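# Sort greasy glass jars into tray, keep clean ones on mat

## Task

Some glass jars sit on a drying mat, and one or more of them are greasy, which cannot be seen. Every greasy jar must end up in the tray and every clean jar must stay on or go back to the mat; a clean jar off the mat counts against you. When finished, the tray must rest on the table and not on the mat. A jar that is dropped and breaks fails the task. Nothing may be placed on or knocked off the table edge. The result only counts if it holds with the robot not touching anything, so release everything and move the grippers away at the end.

## Robot and tools

Robot: two arms, left_arm and right_arm, each ending in a parallel two-finger gripper. Cameras: cam_head_left, cam_head_right, cam_high (504x504 each), cam_left_wrist and cam_right_wrist (616x616, fisheye). Every call returns the arms' state and one image from each camera, in that order.

Frame: there is a single scene frame. Its origin is on the tabletop midway between the arms. +x points out over the table, +z points up, and left_arm sits on the +y side. The arm names do not tell you image sides. Positions are in metres. Orientations are quaternions written w first (qw, qx, qy, qz). For each gripper, the fingers extend along its own +z and close along its own y. The reported end_effector_position is the point between the finger pads, roughly 1 cm behind the tips. Reported positions can be off, more so at long reach, and motions tend to stop a centimetre or more short, usually low.

Row layout, used by every moving call: one flat list of 16 numbers covering both arms, even when only one arm should move. The order is left_arm x, y, z, qw, qx, qy, qz, opening, then right_arm with the same 8. x, y, z is an absolute target position for that gripper, and the quaternion is an absolute target orientation, both in the scene frame. Opening goes from -1 (closed) to +1 (fully open, 0.094 m). It is an absolute command on the grip_measured scale.

execute_actions(actions): a list of up to 15 actions. Each action is a table of up to 15 rows, and each row runs for one control step (1/30 s). If a table has fewer than 15 rows, its last row repeats until the 15 steps are done. An empty list moves nothing and just returns the state and images. At each step the controller clips the commanded pose to within 70 mm and 16 degrees of the measured pose, so a distant target can take several actions to reach. An action is rejected for both arms if any target is more than 0.6 m from that gripper's current position along any of the gripper's own axes. If the first action fails this check against the last reported state, or any action is malformed, the whole call is rejected. To keep an arm still, repeat its last reported pose in full, quaternion included, along with the opening it should have. Reuse your own fixed quaternion rather than copying a reported one that has drifted.

move(target, speed, blocking): target is one 16-number row as above, giving absolute poses. Each gripper follows a straight line toward its pose, and both paths finish together, taking between 0.5 and 10 s. speed is the top path speed in m/s, from 0.002 to 0.5, with a default of 0.25. Turning is limited to twice that value in rad/s. The opening is sent when the move starts. Paths do not avoid obstacles or the other arm. Grippers can lag, stray, or overshoot the speed. The result adds a move: line giving the ending (done, off_target, moving, held, fault) and any limits that acted (paced means the pose was clipped; held means a check blocked some steps). It also gives each gripper's distance from its pose. With blocking=false the result comes back after 0.5 s while motion continues. Use wait(0) to check on it, and use wait or stop before sending new moves or actions.

wait(seconds): 0 to 10 s. The scene runs while each arm holds its last command. It returns early if a running move ends.

stop(): brakes the running move. Braking needs room, more at high speed. The fingers keep moving.

zoom_image(camera, region): a closer look at [x0, y0, x1, y1] pixels of that camera's latest image, at most 504x504.

finished_scene(scene): ends the given scene (1 or 2) and cannot be undone. The result reports success and gives the next scene's task.

Reading results: Hand target lines show where the controller is currently steering each gripper. Step readings list positions, and HELD marks steps that were held back. A pose unreachable line means the clearance check altered or blocked that arm's command. grip_measured is the finger opening on the command scale, and each gripper carries its own fixed error of up to about 1 mm. To hold a jar, command about 0.03 below grip_measured; a smaller margin grips more gently. MOTOR HOT appears from 85 °C. At 100 °C the arm drops its load and goes limp (OVER-TEMPERATURE FAULT), so don't hold loads longer than needed. A FAULT line means that arm stopped.

Joint limits (rad): waist -2.880 to 2.880, shoulder 0 to 3.142, elbow 0 to 3.019, wrist pitch -1.693 to 1.571, wrist yaw -1.571 to 1.571, wrist roll -2.094 to 2.094.

Method: greasiness is not visible, so test each jar by grasping and lifting it. A greasy jar is likely to slip, so grip firmly, lift gently and keep it low. Carry greasy jars to the tray. Set clean jars back down on the mat. If the tray is on the mat, move it onto bare table. Loose objects may get a brief push now and then.

Avoid: dropping jars, which can break them and fail the task. Also avoid fast contacts and pressing far past a contact, arm-to-arm collisions or pushing, and anything leaving the table. Finish by opening both grippers and moving them clear.

Each tool is called by a JSON object that holds its "op" and its "data".

## Session

{"op": "execute_actions", "data": {"actions": []}}

Scene clock: 0.00 s.
left_arm: end_effector_position=(+0.3144, -0.5171, +0.3196) grip_measured=+1.000 end_effector_quat_wxyz=(-0.370, -0.502, -0.434, +0.650) | right_arm: end_effector_position=(+0.1147, -0.5538, +0.1045) grip_measured=+1.000 end_effector_quat_wxyz=(+0.161, +0.971, +0.152, +0.086)
Joint positions: left_arm=[-1.068  2.117  1.758  0.556  0.912 -0.351  0.094] | right_arm=[-1.153  1.088  0.647 -0.78  -0.114  1.6    0.094]
Joint velocities: left_arm=[-0.005 -0.005 -0.002 -0.002  0.037  0.037  0.   ] | right_arm=[-0.005 -0.024  0.007 -0.012  0.051  0.051  0.   ]
Motor temperatures (°C, as the motors report them): left_arm=[25 24 26 26 24 26] | right_arm=[25 26 26 26 27 25]
Hand target (left_arm): +0.315, -0.518, +0.342; -0.384, -0.503, -0.418, +0.652
Hand target (right_arm): +0.117, -0.561, +0.111; +0.169, +0.970, +0.152, +0.087

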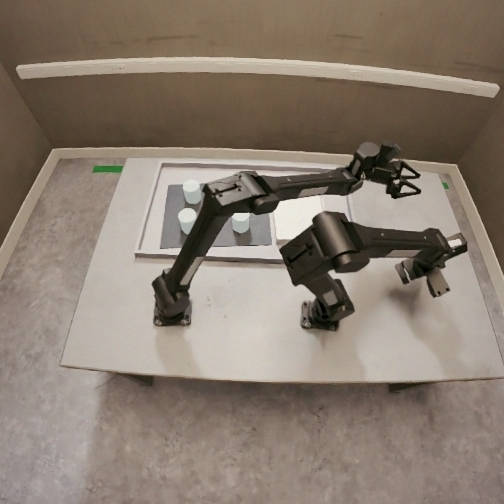

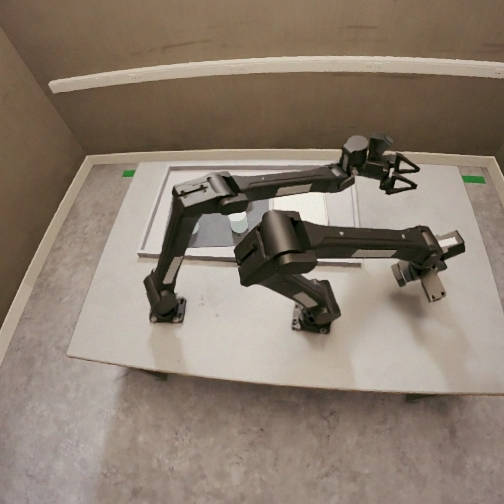

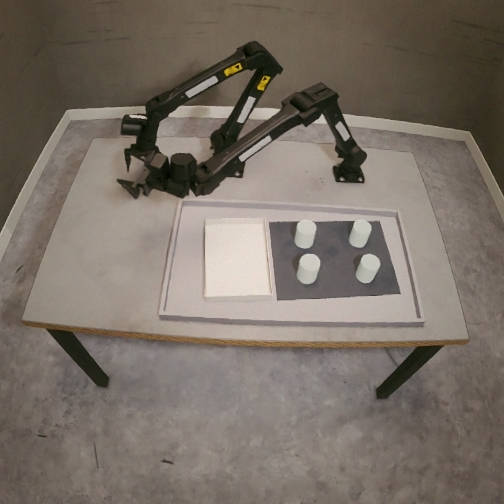

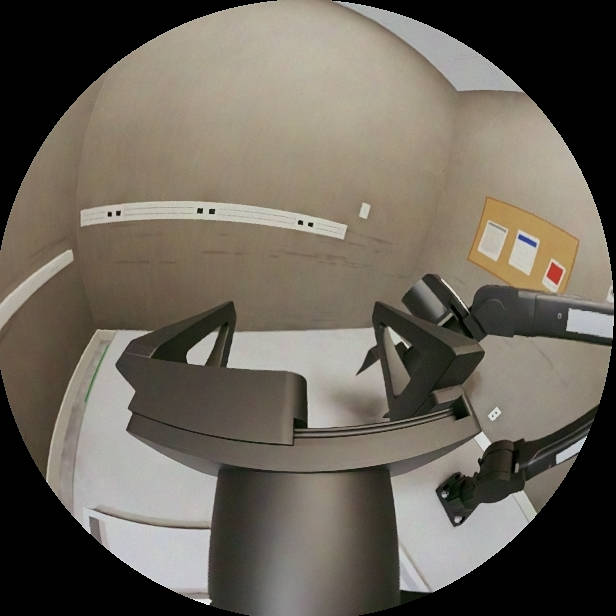

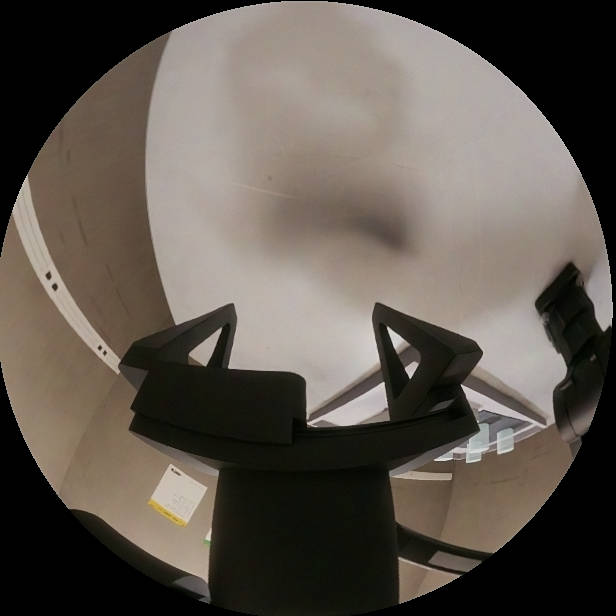

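{"op": "zoom_image", "data": {"camera": "cam_high", "region": [150, 180, 440, 340]}}

{"op": "zoom_image", "data": {"camera": "cam_head_left", "region": [120, 140, 380, 340]}}

Region (150, 180, 440, 340) of cam_high's 504x504 image, scaled by 1.738, with more detail than that image has; it fills the top 278 rows of this view, and the rest is white.

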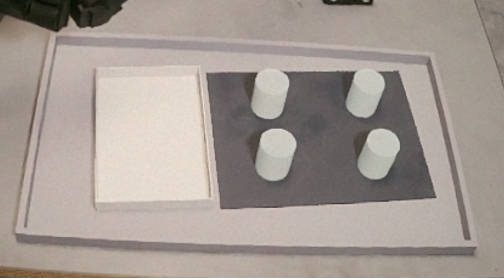

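Region (120, 140, 380, 340) of cam_head_left's 504x504 image, scaled by 1.938, with more detail than that image has; it fills the top 388 rows of this view, and the rest is white.

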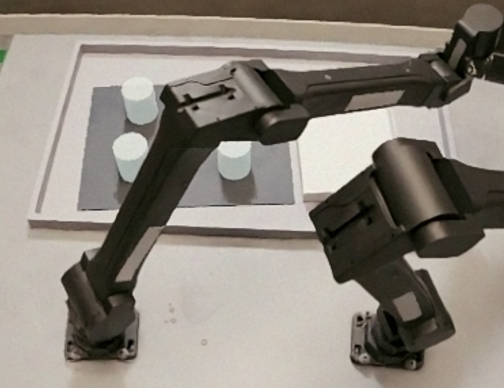

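{"op": "move", "data": {"target": [0.30,0.15,0.30,0,0,1,0,1, 0.117,-0.561,0.111,0.169,0.970,0.152,0.087,1], "speed": 0.3}}

action 0: the call puts the target (left_arm/x, left_arm/y, left_arm/z) 0.622 m from left_arm's end_effector_position in the last result along the gripper's own z axis as it stood there; a target may be at most 0.6 m away along each of those axes, so nothing of the call was run and nothing moved. Command a nearer target, and go on from there in a later call.

{"op": "move", "data": {"target": [0.30,0.05,0.30,0,0,1,0,1, 0.117,-0.561,0.111,0.169,0.970,0.152,0.087,1], "speed": 0.3}}

Scene clock: 4.80 s.
left_arm: end_effector_position=(+0.2886, +0.0534, +0.2778) grip_measured=+1.000 end_effector_quat_wxyz=(-0.022, +0.019, +1.000, +0.012) | right_arm: end_effector_position=(+0.1147, -0.5538, +0.1045) grip_measured=+1.000 end_effector_quat_wxyz=(+0.161, +0.971, +0.152, +0.086)
Joint positions: left_arm=[-0.613  1.298  1.324 -1.647  0.002 -0.498  0.094] | right_arm=[-1.153  1.088  0.647 -0.78  -0.114  1.6    0.094]
Joint velocities: left_arm=[-0.005 -0.005 -0.012 -0.007 -0.051 -0.037  0.   ] | right_arm=[-0.005  0.015 -0.022 -0.017  0.007 -0.022  0.   ]
Motor temperatures (°C, as the motors report them): left_arm=[25 25 27 26 24 26] | right_arm=[25 26 27 26 27 25]
Hand target (left_arm): +0.300, +0.051, +0.295; -0.006, +0.009, +1.000, +0.004
Hand target (right_arm): +0.117, -0.561, +0.111; +0.169, +0.970, +0.152, +0.087
Off the commanded pose (left_arm): 0.025 m, 4 deg.
Off the commanded pose (right_arm): 0.010 m, 1 deg.
move: off_target (left_arm)

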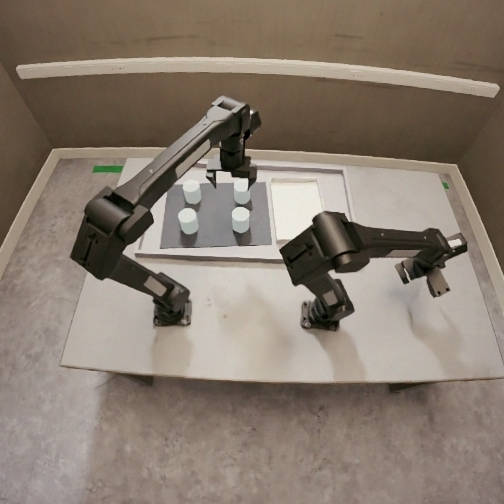

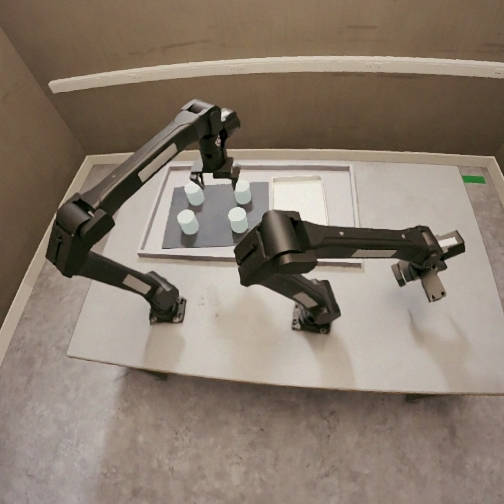

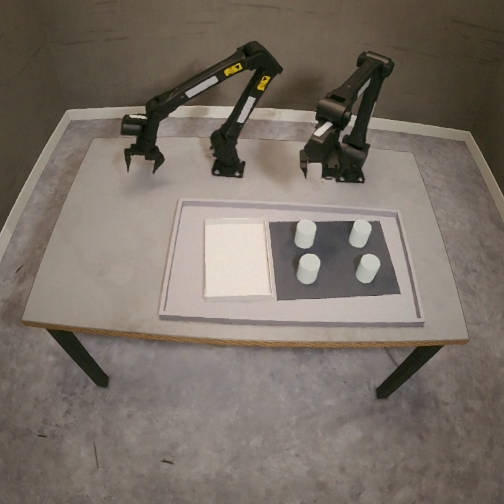

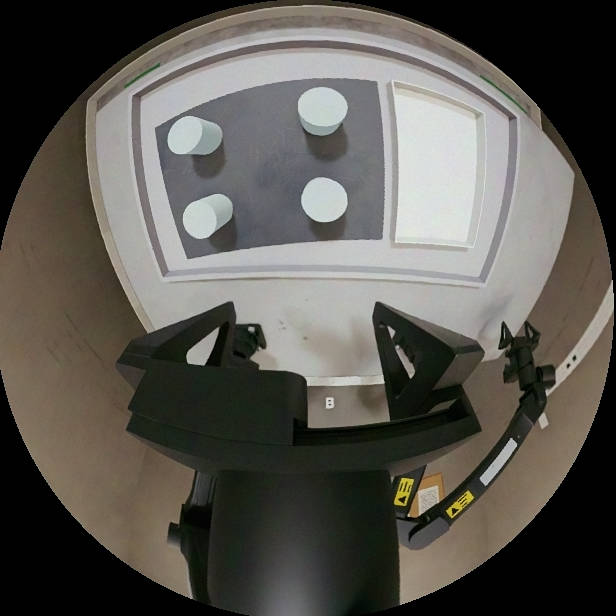

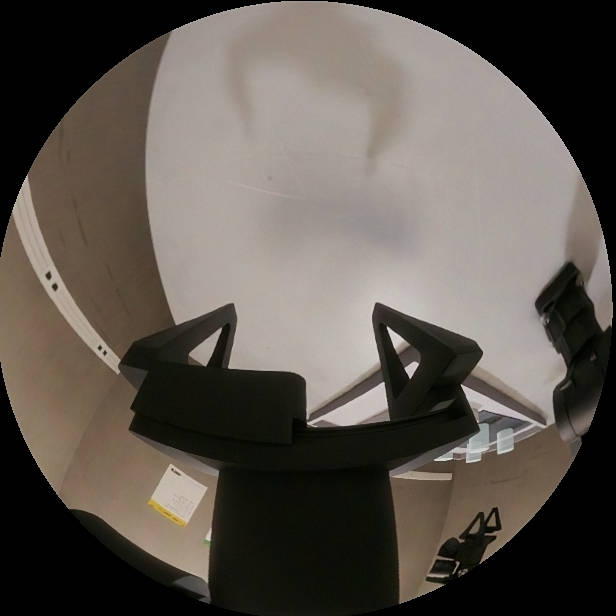

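{"op": "move", "data": {"target": [0.355,0.022,0.17,0,0,1,0,1, 0.117,-0.561,0.111,0.169,0.970,0.152,0.087,1], "speed": 0.2}}

Scene clock: 6.13 s.
left_arm: end_effector_position=(+0.3502, +0.0169, +0.1694) grip_measured=+1.000 end_effector_quat_wxyz=(-0.007, +0.011, +1.000, +0.003) | right_arm: end_effector_position=(+0.1147, -0.5538, +0.1045) grip_measured=+1.000 end_effector_quat_wxyz=(+0.161, +0.971, +0.152, +0.086)
Joint positions: left_arm=[-0.613  1.495  1.235 -1.326  0.002 -0.513  0.094] | right_arm=[-1.153  1.088  0.647 -0.78  -0.114  1.6    0.094]
Joint velocities: left_arm=[-0.015 -0.015 -0.017  0.022 -0.037 -0.051  0.   ] | right_arm=[-0.015 -0.005  0.022 -0.007 -0.022  0.022  0.   ]
Motor temperatures (°C, as the motors report them): left_arm=[25 25 28 26 24 26] | right_arm=[25 26 28 26 27 25]
Hand target (left_arm): +0.357, +0.020, +0.171; +0.000, +0.000, +1.000, +0.000
Hand target (right_arm): +0.117, -0.561, +0.111; +0.169, +0.970, +0.152, +0.087
Off the commanded pose (left_arm): 0.007 m, 2 deg.
Off the commanded pose (right_arm): 0.010 m, 1 deg.
move: done

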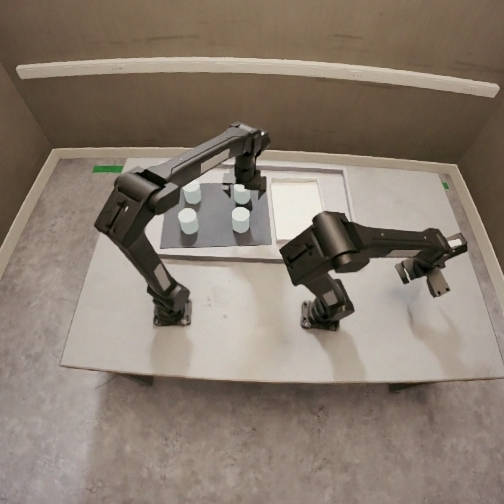

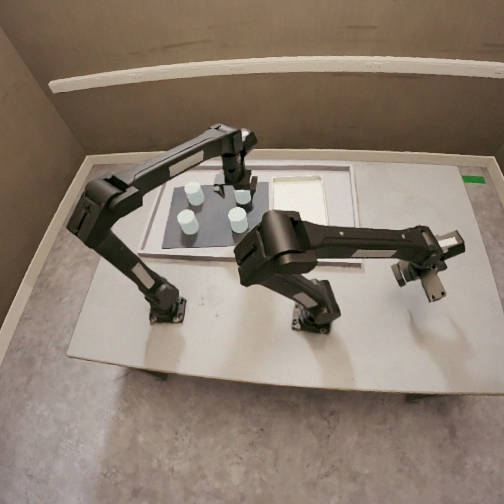

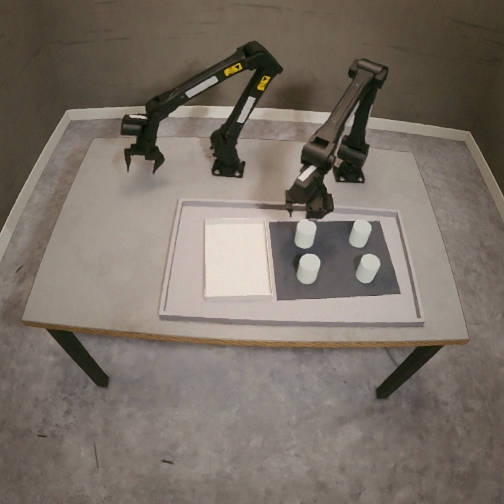

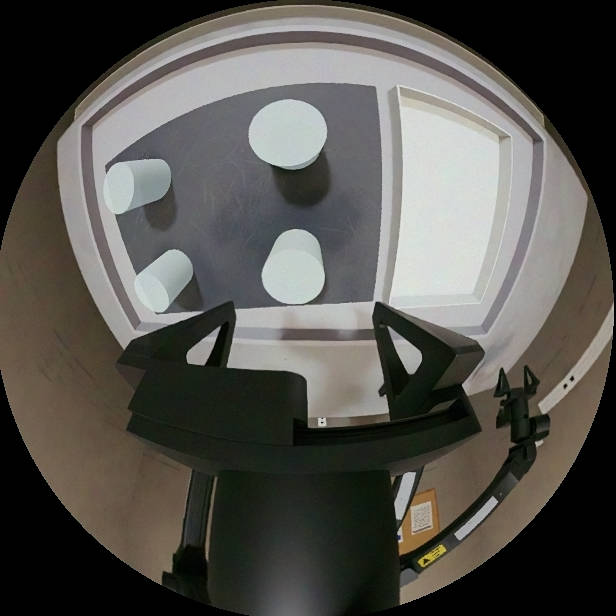

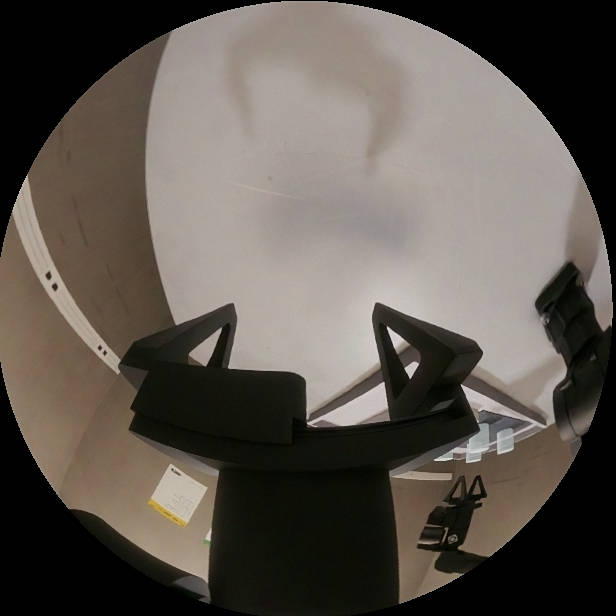

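{"op": "move", "data": {"target": [0.335,0.032,0.125,0,0,1,0,1, 0.117,-0.561,0.111,0.169,0.970,0.152,0.087,1], "speed": 0.1}}

{"op": "zoom_image", "data": {"camera": "cam_high", "region": [250, 170, 410, 300]}}

Scene clock: 7.27 s.
left_arm: end_effector_position=(+0.3294, +0.0292, +0.1154) grip_measured=+1.000 end_effector_quat_wxyz=(-0.016, +0.010, +1.000, +0.008) | right_arm: end_effector_position=(+0.1147, -0.5538, +0.1045) grip_measured=+1.000 end_effector_quat_wxyz=(+0.161, +0.971, +0.152, +0.086)
Joint positions: left_arm=[-0.613  1.495  1.085 -1.197  0.002 -0.515  0.094] | right_arm=[-1.153  1.088  0.647 -0.78  -0.114  1.6    0.094]
Joint velocities: left_arm=[ 0.005 -0.005  0.007 -0.002 -0.007  0.022  0.   ] | right_arm=[-0.005 -0.005  0.002 -0.007 -0.007 -0.022  0.   ]
Motor temperatures (°C, as the motors report them): left_arm=[25 25 28 26 24 26] | right_arm=[25 26 28 26 27 25]
Hand target (left_arm): +0.336, +0.032, +0.124; -0.000, +0.000, +1.000, +0.000
Hand target (right_arm): +0.117, -0.561, +0.111; +0.169, +0.970, +0.152, +0.087
Off the commanded pose (left_arm): 0.011 m, 2 deg.
Off the commanded pose (right_arm): 0.010 m, 1 deg.
move: off_target (left_arm)

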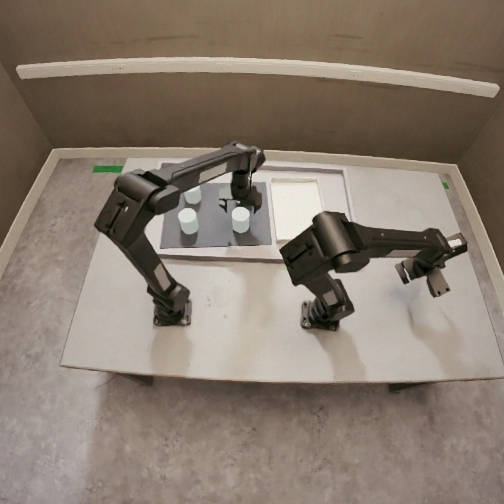

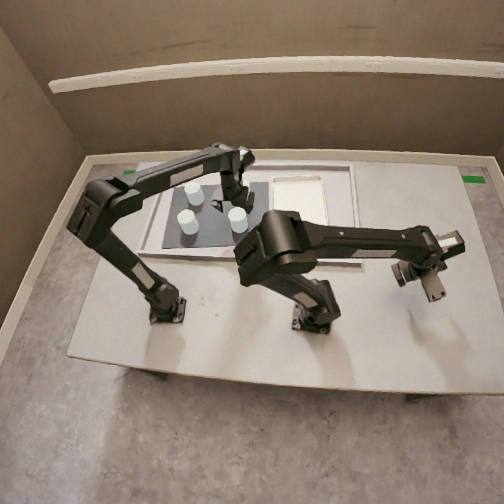

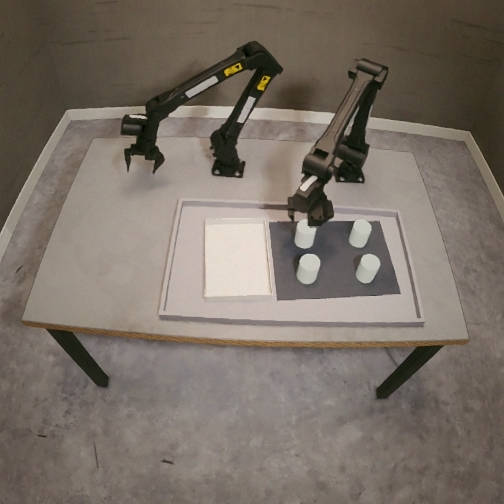

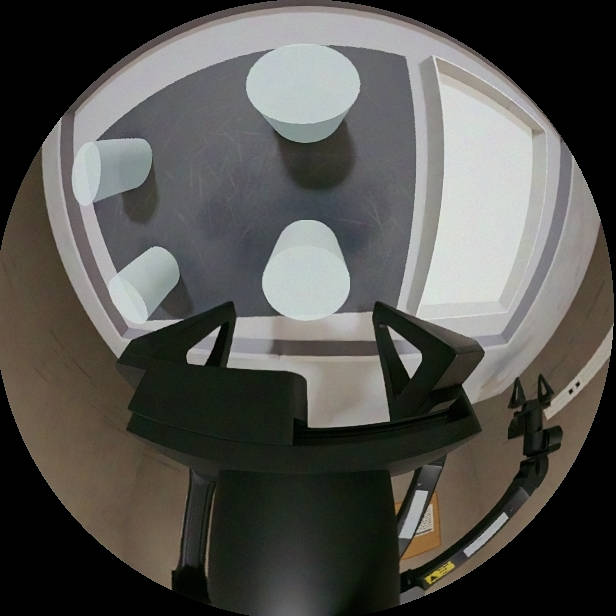

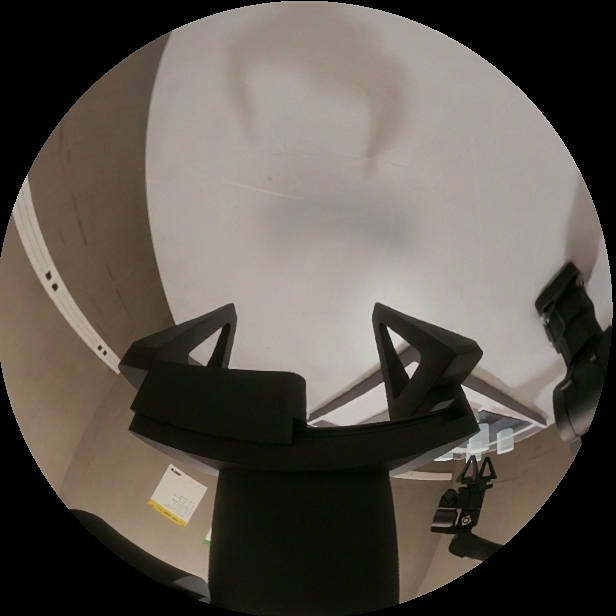

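Region (250, 170, 410, 300) of cam_high's 504x504 image, scaled by 3.150, with more detail than that image has; it fills the top 410 rows of this view, and the rest is white.

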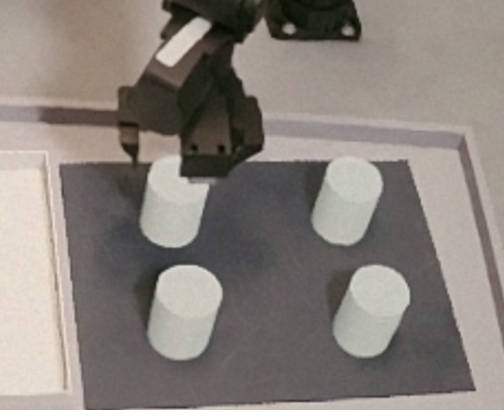

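{"op": "move", "data": {"target": [0.337,0.031,0.062,0,0,1,0,1, 0.117,-0.561,0.111,0.169,0.970,0.152,0.087,1], "speed": 0.06}}

Scene clock: 8.63 s.
left_arm: end_effector_position=(+0.3332, +0.0270, +0.0663) grip_measured=+1.000 end_effector_quat_wxyz=(-0.001, +0.010, +1.000, -0.001) | right_arm: end_effector_position=(+0.1147, -0.5538, +0.1045) grip_measured=+1.000 end_effector_quat_wxyz=(+0.161, +0.971, +0.152, +0.086)
Joint positions: left_arm=[-0.613  1.546  0.999 -1.024  0.002 -0.515  0.094] | right_arm=[-1.153  1.088  0.647 -0.78  -0.114  1.6    0.094]
Joint velocities: left_arm=[ 0.005 -0.015  0.022  0.007  0.007 -0.051  0.   ] | right_arm=[-0.024  0.015  0.017 -0.002 -0.022  0.022  0.   ]
Motor temperatures (°C, as the motors report them): left_arm=[25 25 28 26 24 26] | right_arm=[25 26 28 26 27 25]
Hand target (left_arm): +0.338, +0.030, +0.062; +0.000, -0.000, +1.000, +0.000
Hand target (right_arm): +0.117, -0.561, +0.111; +0.169, +0.970, +0.152, +0.087
Off the commanded pose (left_arm): 0.007 m, 1 deg.
Off the commanded pose (right_arm): 0.010 m, 1 deg.
move: done

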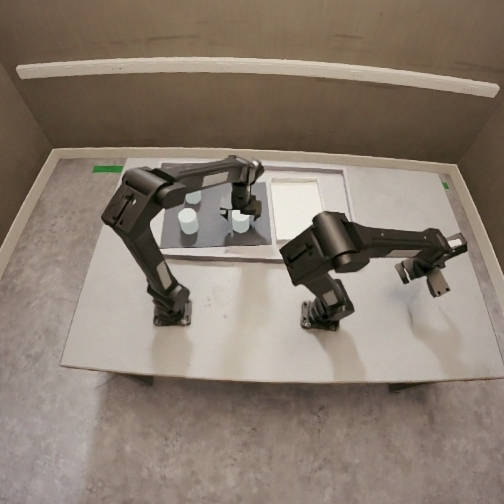

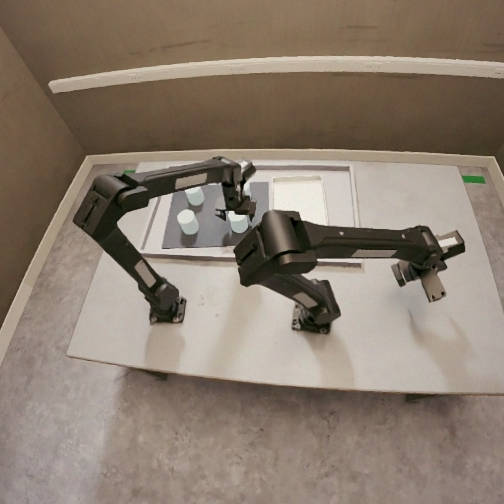

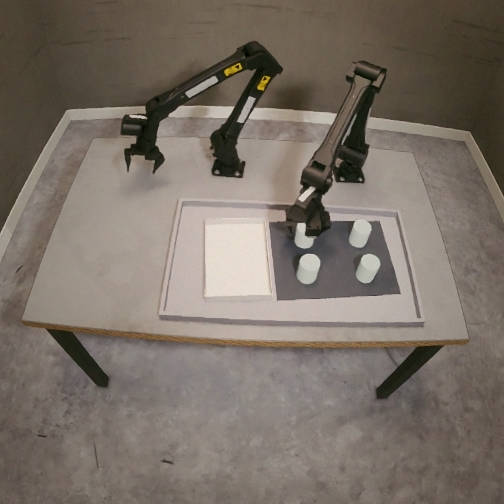

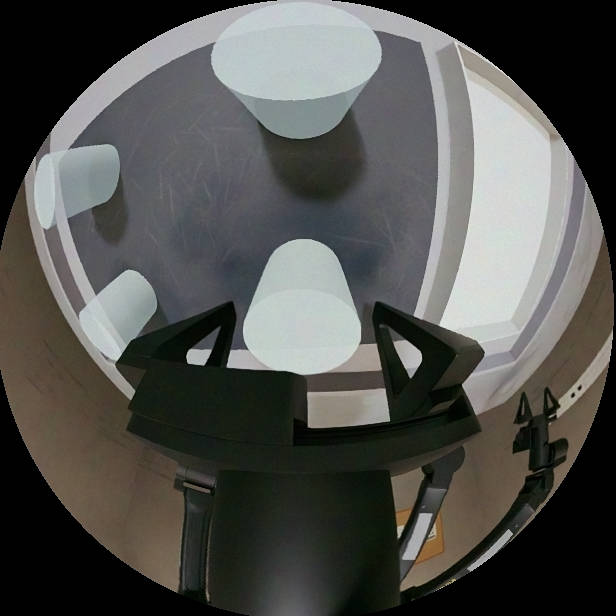

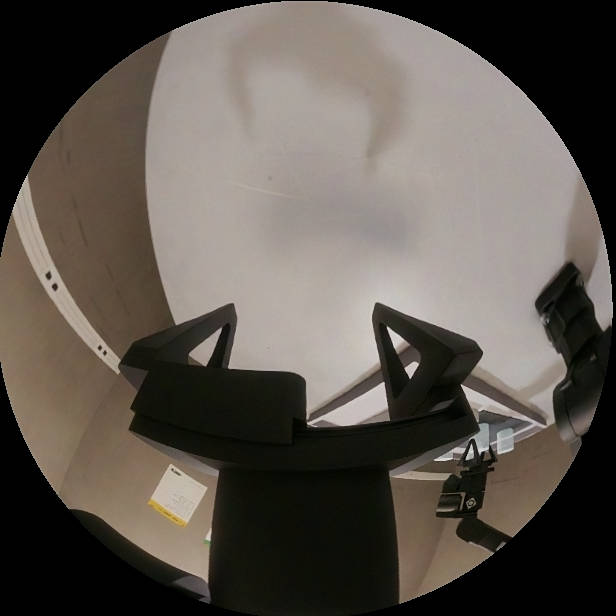

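{"op": "zoom_image", "data": {"camera": "cam_head_left", "region": [200, 170, 290, 250]}}

{"op": "zoom_image", "data": {"camera": "cam_high", "region": [270, 180, 350, 260]}}

Region (200, 170, 290, 250) of cam_head_left's 504x504 image, scaled by 5.600, with more detail than that image has.

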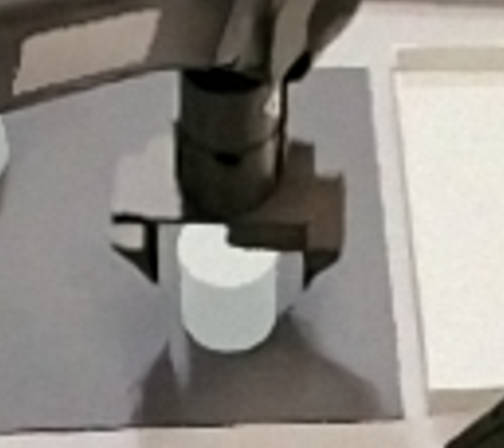

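Region (270, 180, 350, 260) of cam_high's 504x504 image, scaled by 6.300, with more detail than that image has.

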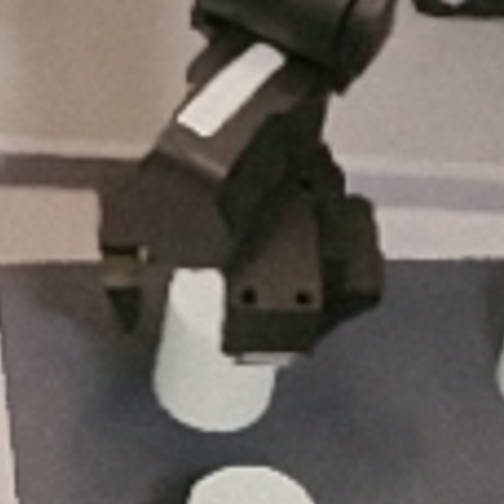

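{"op": "move", "data": {"target": [0.336,0.031,0.045,0,0,1,0,0.4, 0.117,-0.561,0.111,0.169,0.970,0.152,0.087,1], "speed": 0.04}}

Scene clock: 9.73 s.
left_arm: end_effector_position=(+0.3324, +0.0274, +0.0497) grip_measured=+0.402 end_effector_quat_wxyz=(-0.000, +0.009, +1.000, -0.001) | right_arm: end_effector_position=(+0.1147, -0.5538, +0.1045) grip_measured=+1.000 end_effector_quat_wxyz=(+0.161, +0.971, +0.152, +0.086)
Joint positions: left_arm=[-0.613  1.569  0.974 -0.976  0.002 -0.516  0.066] | right_arm=[-1.153  1.088  0.647 -0.78  -0.114  1.6    0.094]
Joint velocities: left_arm=[-0.005 -0.005 -0.002 -0.012 -0.037 -0.022 -0.   ] | right_arm=[-0.005 -0.005  0.012 -0.007  0.007 -0.037  0.   ]
Motor temperatures (°C, as the motors report them): left_arm=[25 25 28 26 24 26] | right_arm=[25 26 28 26 27 25]
Hand target (left_arm): +0.336, +0.031, +0.045; +0.000, +0.000, +1.000, -0.000
Hand target (right_arm): +0.117, -0.561, +0.111; +0.169, +0.970, +0.152, +0.087
Off the commanded pose (left_arm): 0.007 m, 1 deg.
Off the commanded pose (right_arm): 0.010 m, 1 deg.
move: done

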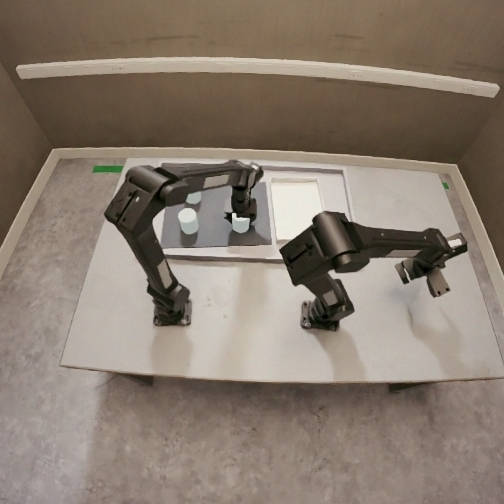

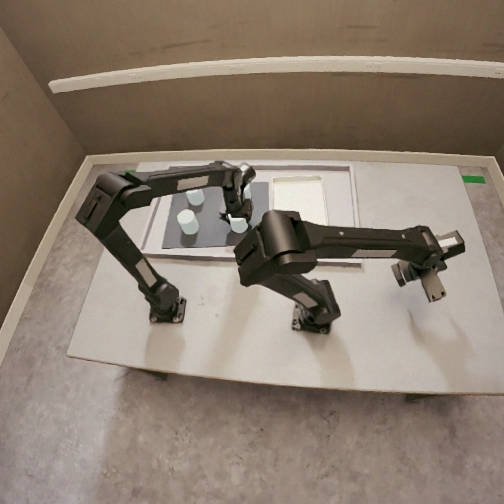

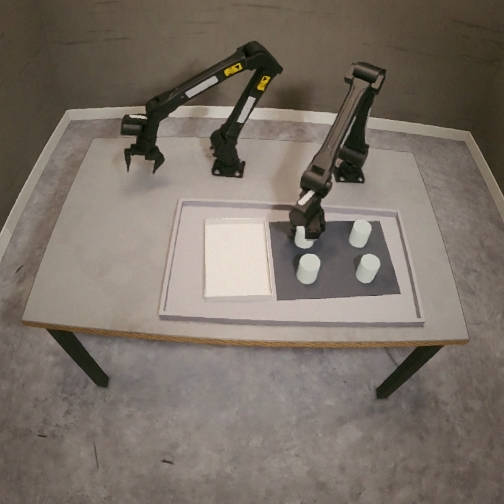

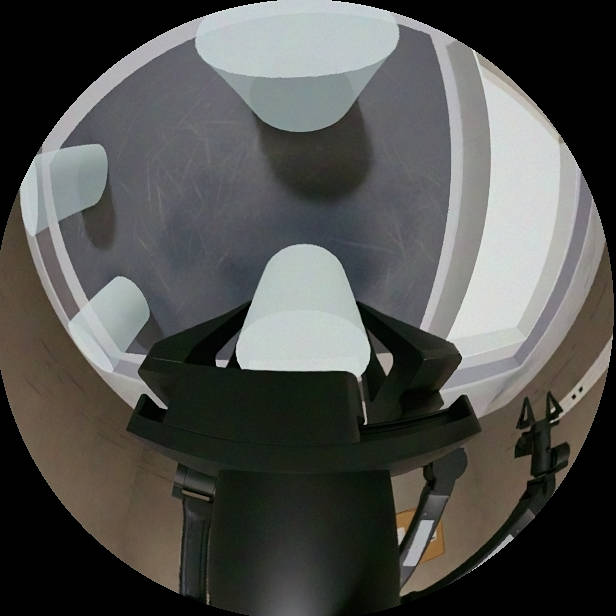

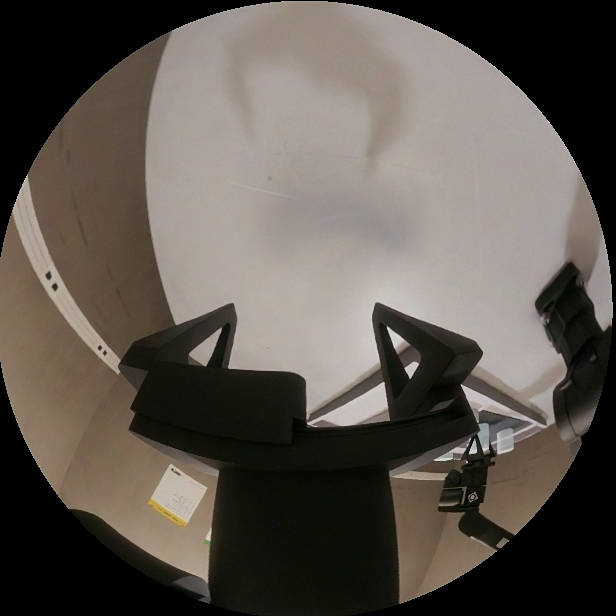

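{"op": "execute_actions", "data": {"actions": [[[0.336,0.031,0.045,0,0,1,0,0.36, 0.117,-0.561,0.111,0.169,0.970,0.152,0.087,1],[0.336,0.031,0.045,0,0,1,0,0.34, 0.117,-0.561,0.111,0.169,0.970,0.152,0.087,1],[0.336,0.031,0.045,0,0,1,0,0.32, 0.117,-0.561,0.111,0.169,0.970,0.152,0.087,1],[0.336,0.031,0.045,0,0,1,0,0.30, 0.117,-0.561,0.111,0.169,0.970,0.152,0.087,1],[0.336,0.031,0.045,0,0,1,0,0.29, 0.117,-0.561,0.111,0.169,0.970,0.152,0.087,1],[0.336,0.031,0.045,0,0,1,0,0.28, 0.117,-0.561,0.111,0.169,0.970,0.152,0.087,1],[0.336,0.031,0.045,0,0,1,0,0.27, 0.117,-0.561,0.111,0.169,0.970,0.152,0.087,1],[0.336,0.031,0.045,0,0,1,0,0.26, 0.117,-0.561,0.111,0.169,0.970,0.152,0.087,1],[0.336,0.031,0.045,0,0,1,0,0.25, 0.117,-0.561,0.111,0.169,0.970,0.152,0.087,1]]]}}

Scene clock: 10.40 s.
left_arm: end_effector_position=(+0.3325, +0.0275, +0.0497) grip_measured=+0.312 end_effector_quat_wxyz=(+0.000, +0.009, +1.000, -0.001) | right_arm: end_effector_position=(+0.1147, -0.5538, +0.1045) grip_measured=+1.000 end_effector_quat_wxyz=(+0.161, +0.971, +0.152, +0.086)
Joint positions: left_arm=[-0.613  1.569  0.974 -0.976  0.002 -0.516  0.062] | right_arm=[-1.153  1.088  0.647 -0.78  -0.114  1.6    0.094]
Joint velocities: left_arm=[ 0.005 -0.015  0.002 -0.002 -0.095  0.022 -0.   ] | right_arm=[ 0.015 -0.015  0.002  0.012 -0.037 -0.037  0.   ]
Motor temperatures (°C, as the motors report them): left_arm=[25 25 28 26 24 26] | right_arm=[25 26 28 26 27 25]
Hand target (left_arm): +0.336, +0.031, +0.045; +0.000, +0.000, +1.000, +0.000
Hand target (right_arm): +0.117, -0.561, +0.111; +0.169, +0.970, +0.152, +0.087
Off the commanded pose (left_arm): 0.007 m, 1 deg.
Off the commanded pose (right_arm): 0.010 m, 1 deg.
Step readings (end_effector_position):
0: left_arm (+0.3324, +0.0274, +0.0497) | right_arm (+0.1147, -0.5538, +0.1045)
1: left_arm (+0.3324, +0.0274, +0.0497) | right_arm (+0.1147, -0.5538, +0.1045)
2: left_arm (+0.3324, +0.0274, +0.0497) | right_arm (+0.1147, -0.5538, +0.1045)
4: left_arm (+0.3325, +0.0275, +0.0497) | right_arm (+0.1147, -0.5538, +0.1045)
8: left_arm (+0.3325, +0.0275, +0.0497) | right_arm (+0.1147, -0.5538, +0.1045)
15: end_effector_position above

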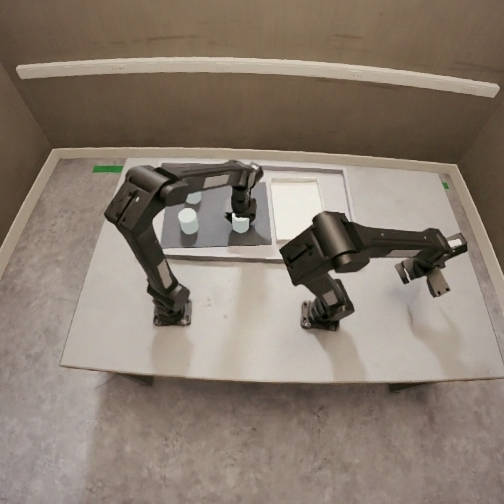

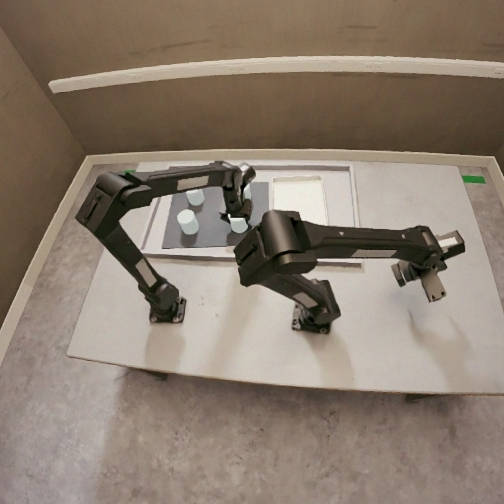

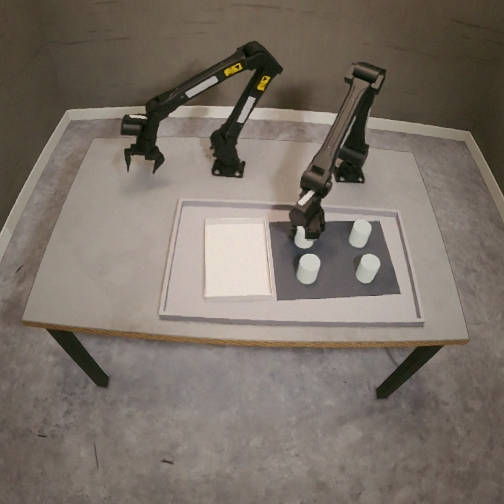

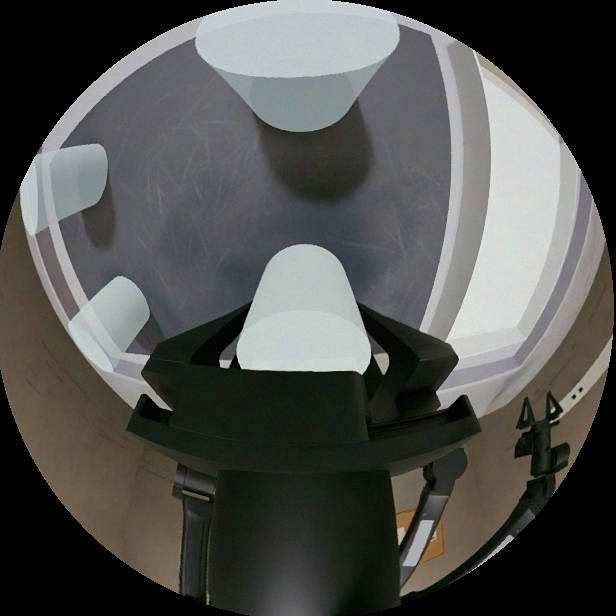

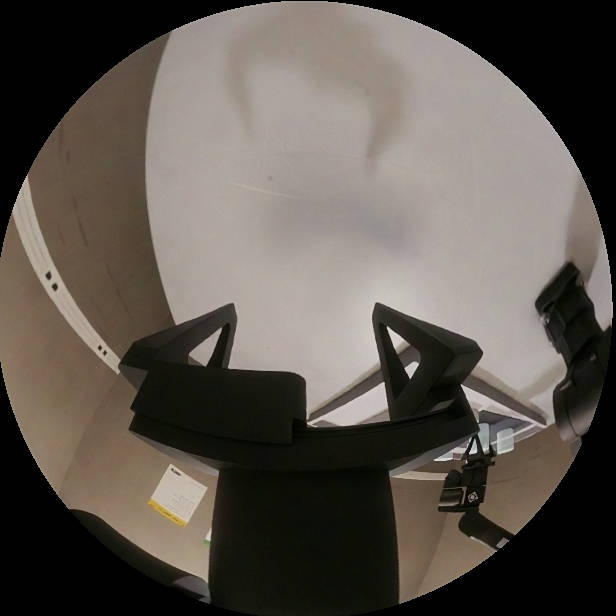

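{"op": "execute_actions", "data": {"actions": [[[0.336,0.031,0.045,0,0,1,0,0.305, 0.117,-0.561,0.111,0.169,0.970,0.152,0.087,1]]]}}

Scene clock: 11.00 s.
left_arm: end_effector_position=(+0.3325, +0.0275, +0.0497) grip_measured=+0.317 end_effector_quat_wxyz=(+0.000, +0.009, +1.000, -0.001) | right_arm: end_effector_position=(+0.1147, -0.5538, +0.1045) grip_measured=+1.000 end_effector_quat_wxyz=(+0.161, +0.971, +0.152, +0.086)
Joint positions: left_arm=[-0.613  1.569  0.974 -0.976  0.002 -0.516  0.062] | right_arm=[-1.153  1.088  0.647 -0.78  -0.114  1.6    0.094]
Joint velocities: left_arm=[ 0.015 -0.015 -0.007 -0.007  0.007 -0.007 -0.   ] | right_arm=[ 0.005 -0.005 -0.007 -0.022  0.022  0.037  0.   ]
Motor temperatures (°C, as the motors report them): left_arm=[25 25 28 26 24 26] | right_arm=[25 26 29 26 27 25]
Hand target (left_arm): +0.336, +0.031, +0.045; -0.000, +0.000, +1.000, +0.000
Hand target (right_arm): +0.117, -0.561, +0.111; +0.169, +0.970, +0.152, +0.087
Off the commanded pose (left_arm): 0.007 m, 1 deg.
Off the commanded pose (right_arm): 0.010 m, 1 deg.
Step readings (end_effector_position):
0: left_arm (+0.3325, +0.0275, +0.0497) | right_arm (+0.1147, -0.5538, +0.1045)
1: left_arm (+0.3325, +0.0275, +0.0497) | right_arm (+0.1147, -0.5538, +0.1045)
2: left_arm (+0.3325, +0.0275, +0.0497) | right_arm (+0.1147, -0.5538, +0.1045)
4: left_arm (+0.3325, +0.0275, +0.0497) | right_arm (+0.1147, -0.5538, +0.1045)
8: left_arm (+0.3325, +0.0275, +0.0497) | right_arm (+0.1147, -0.5538, +0.1045)
15: end_effector_position above

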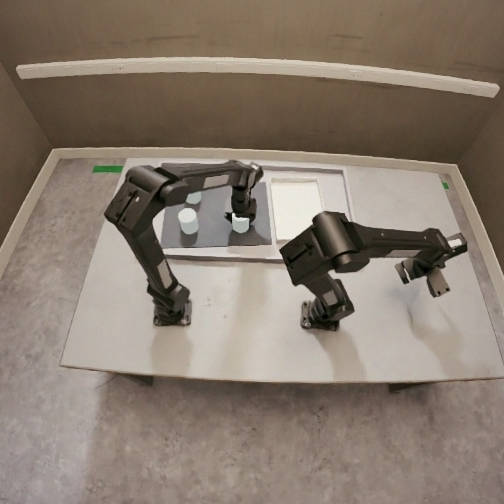

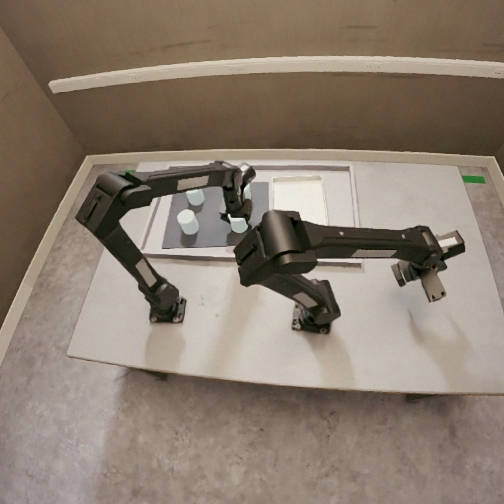

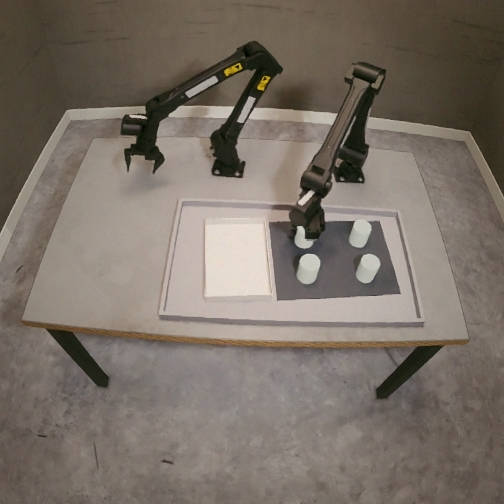

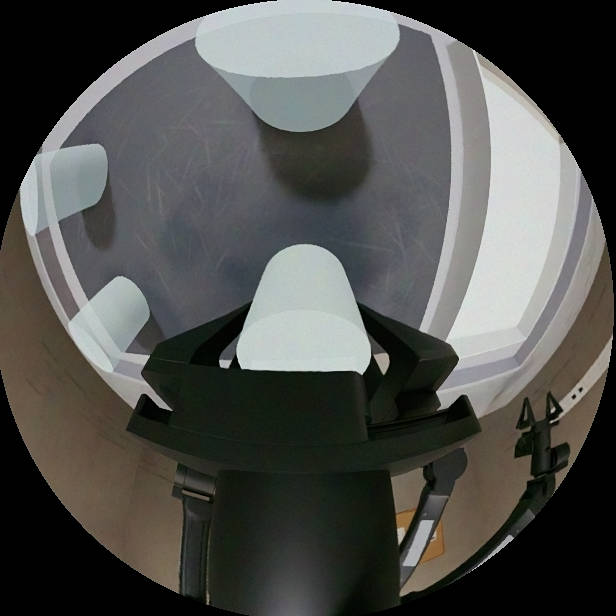

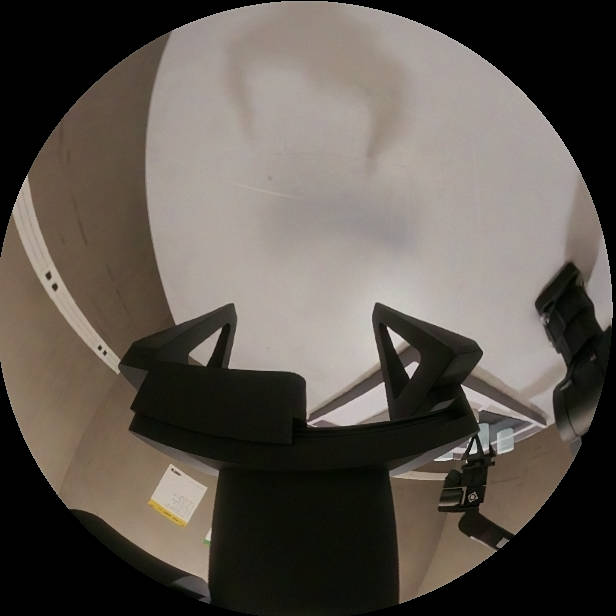

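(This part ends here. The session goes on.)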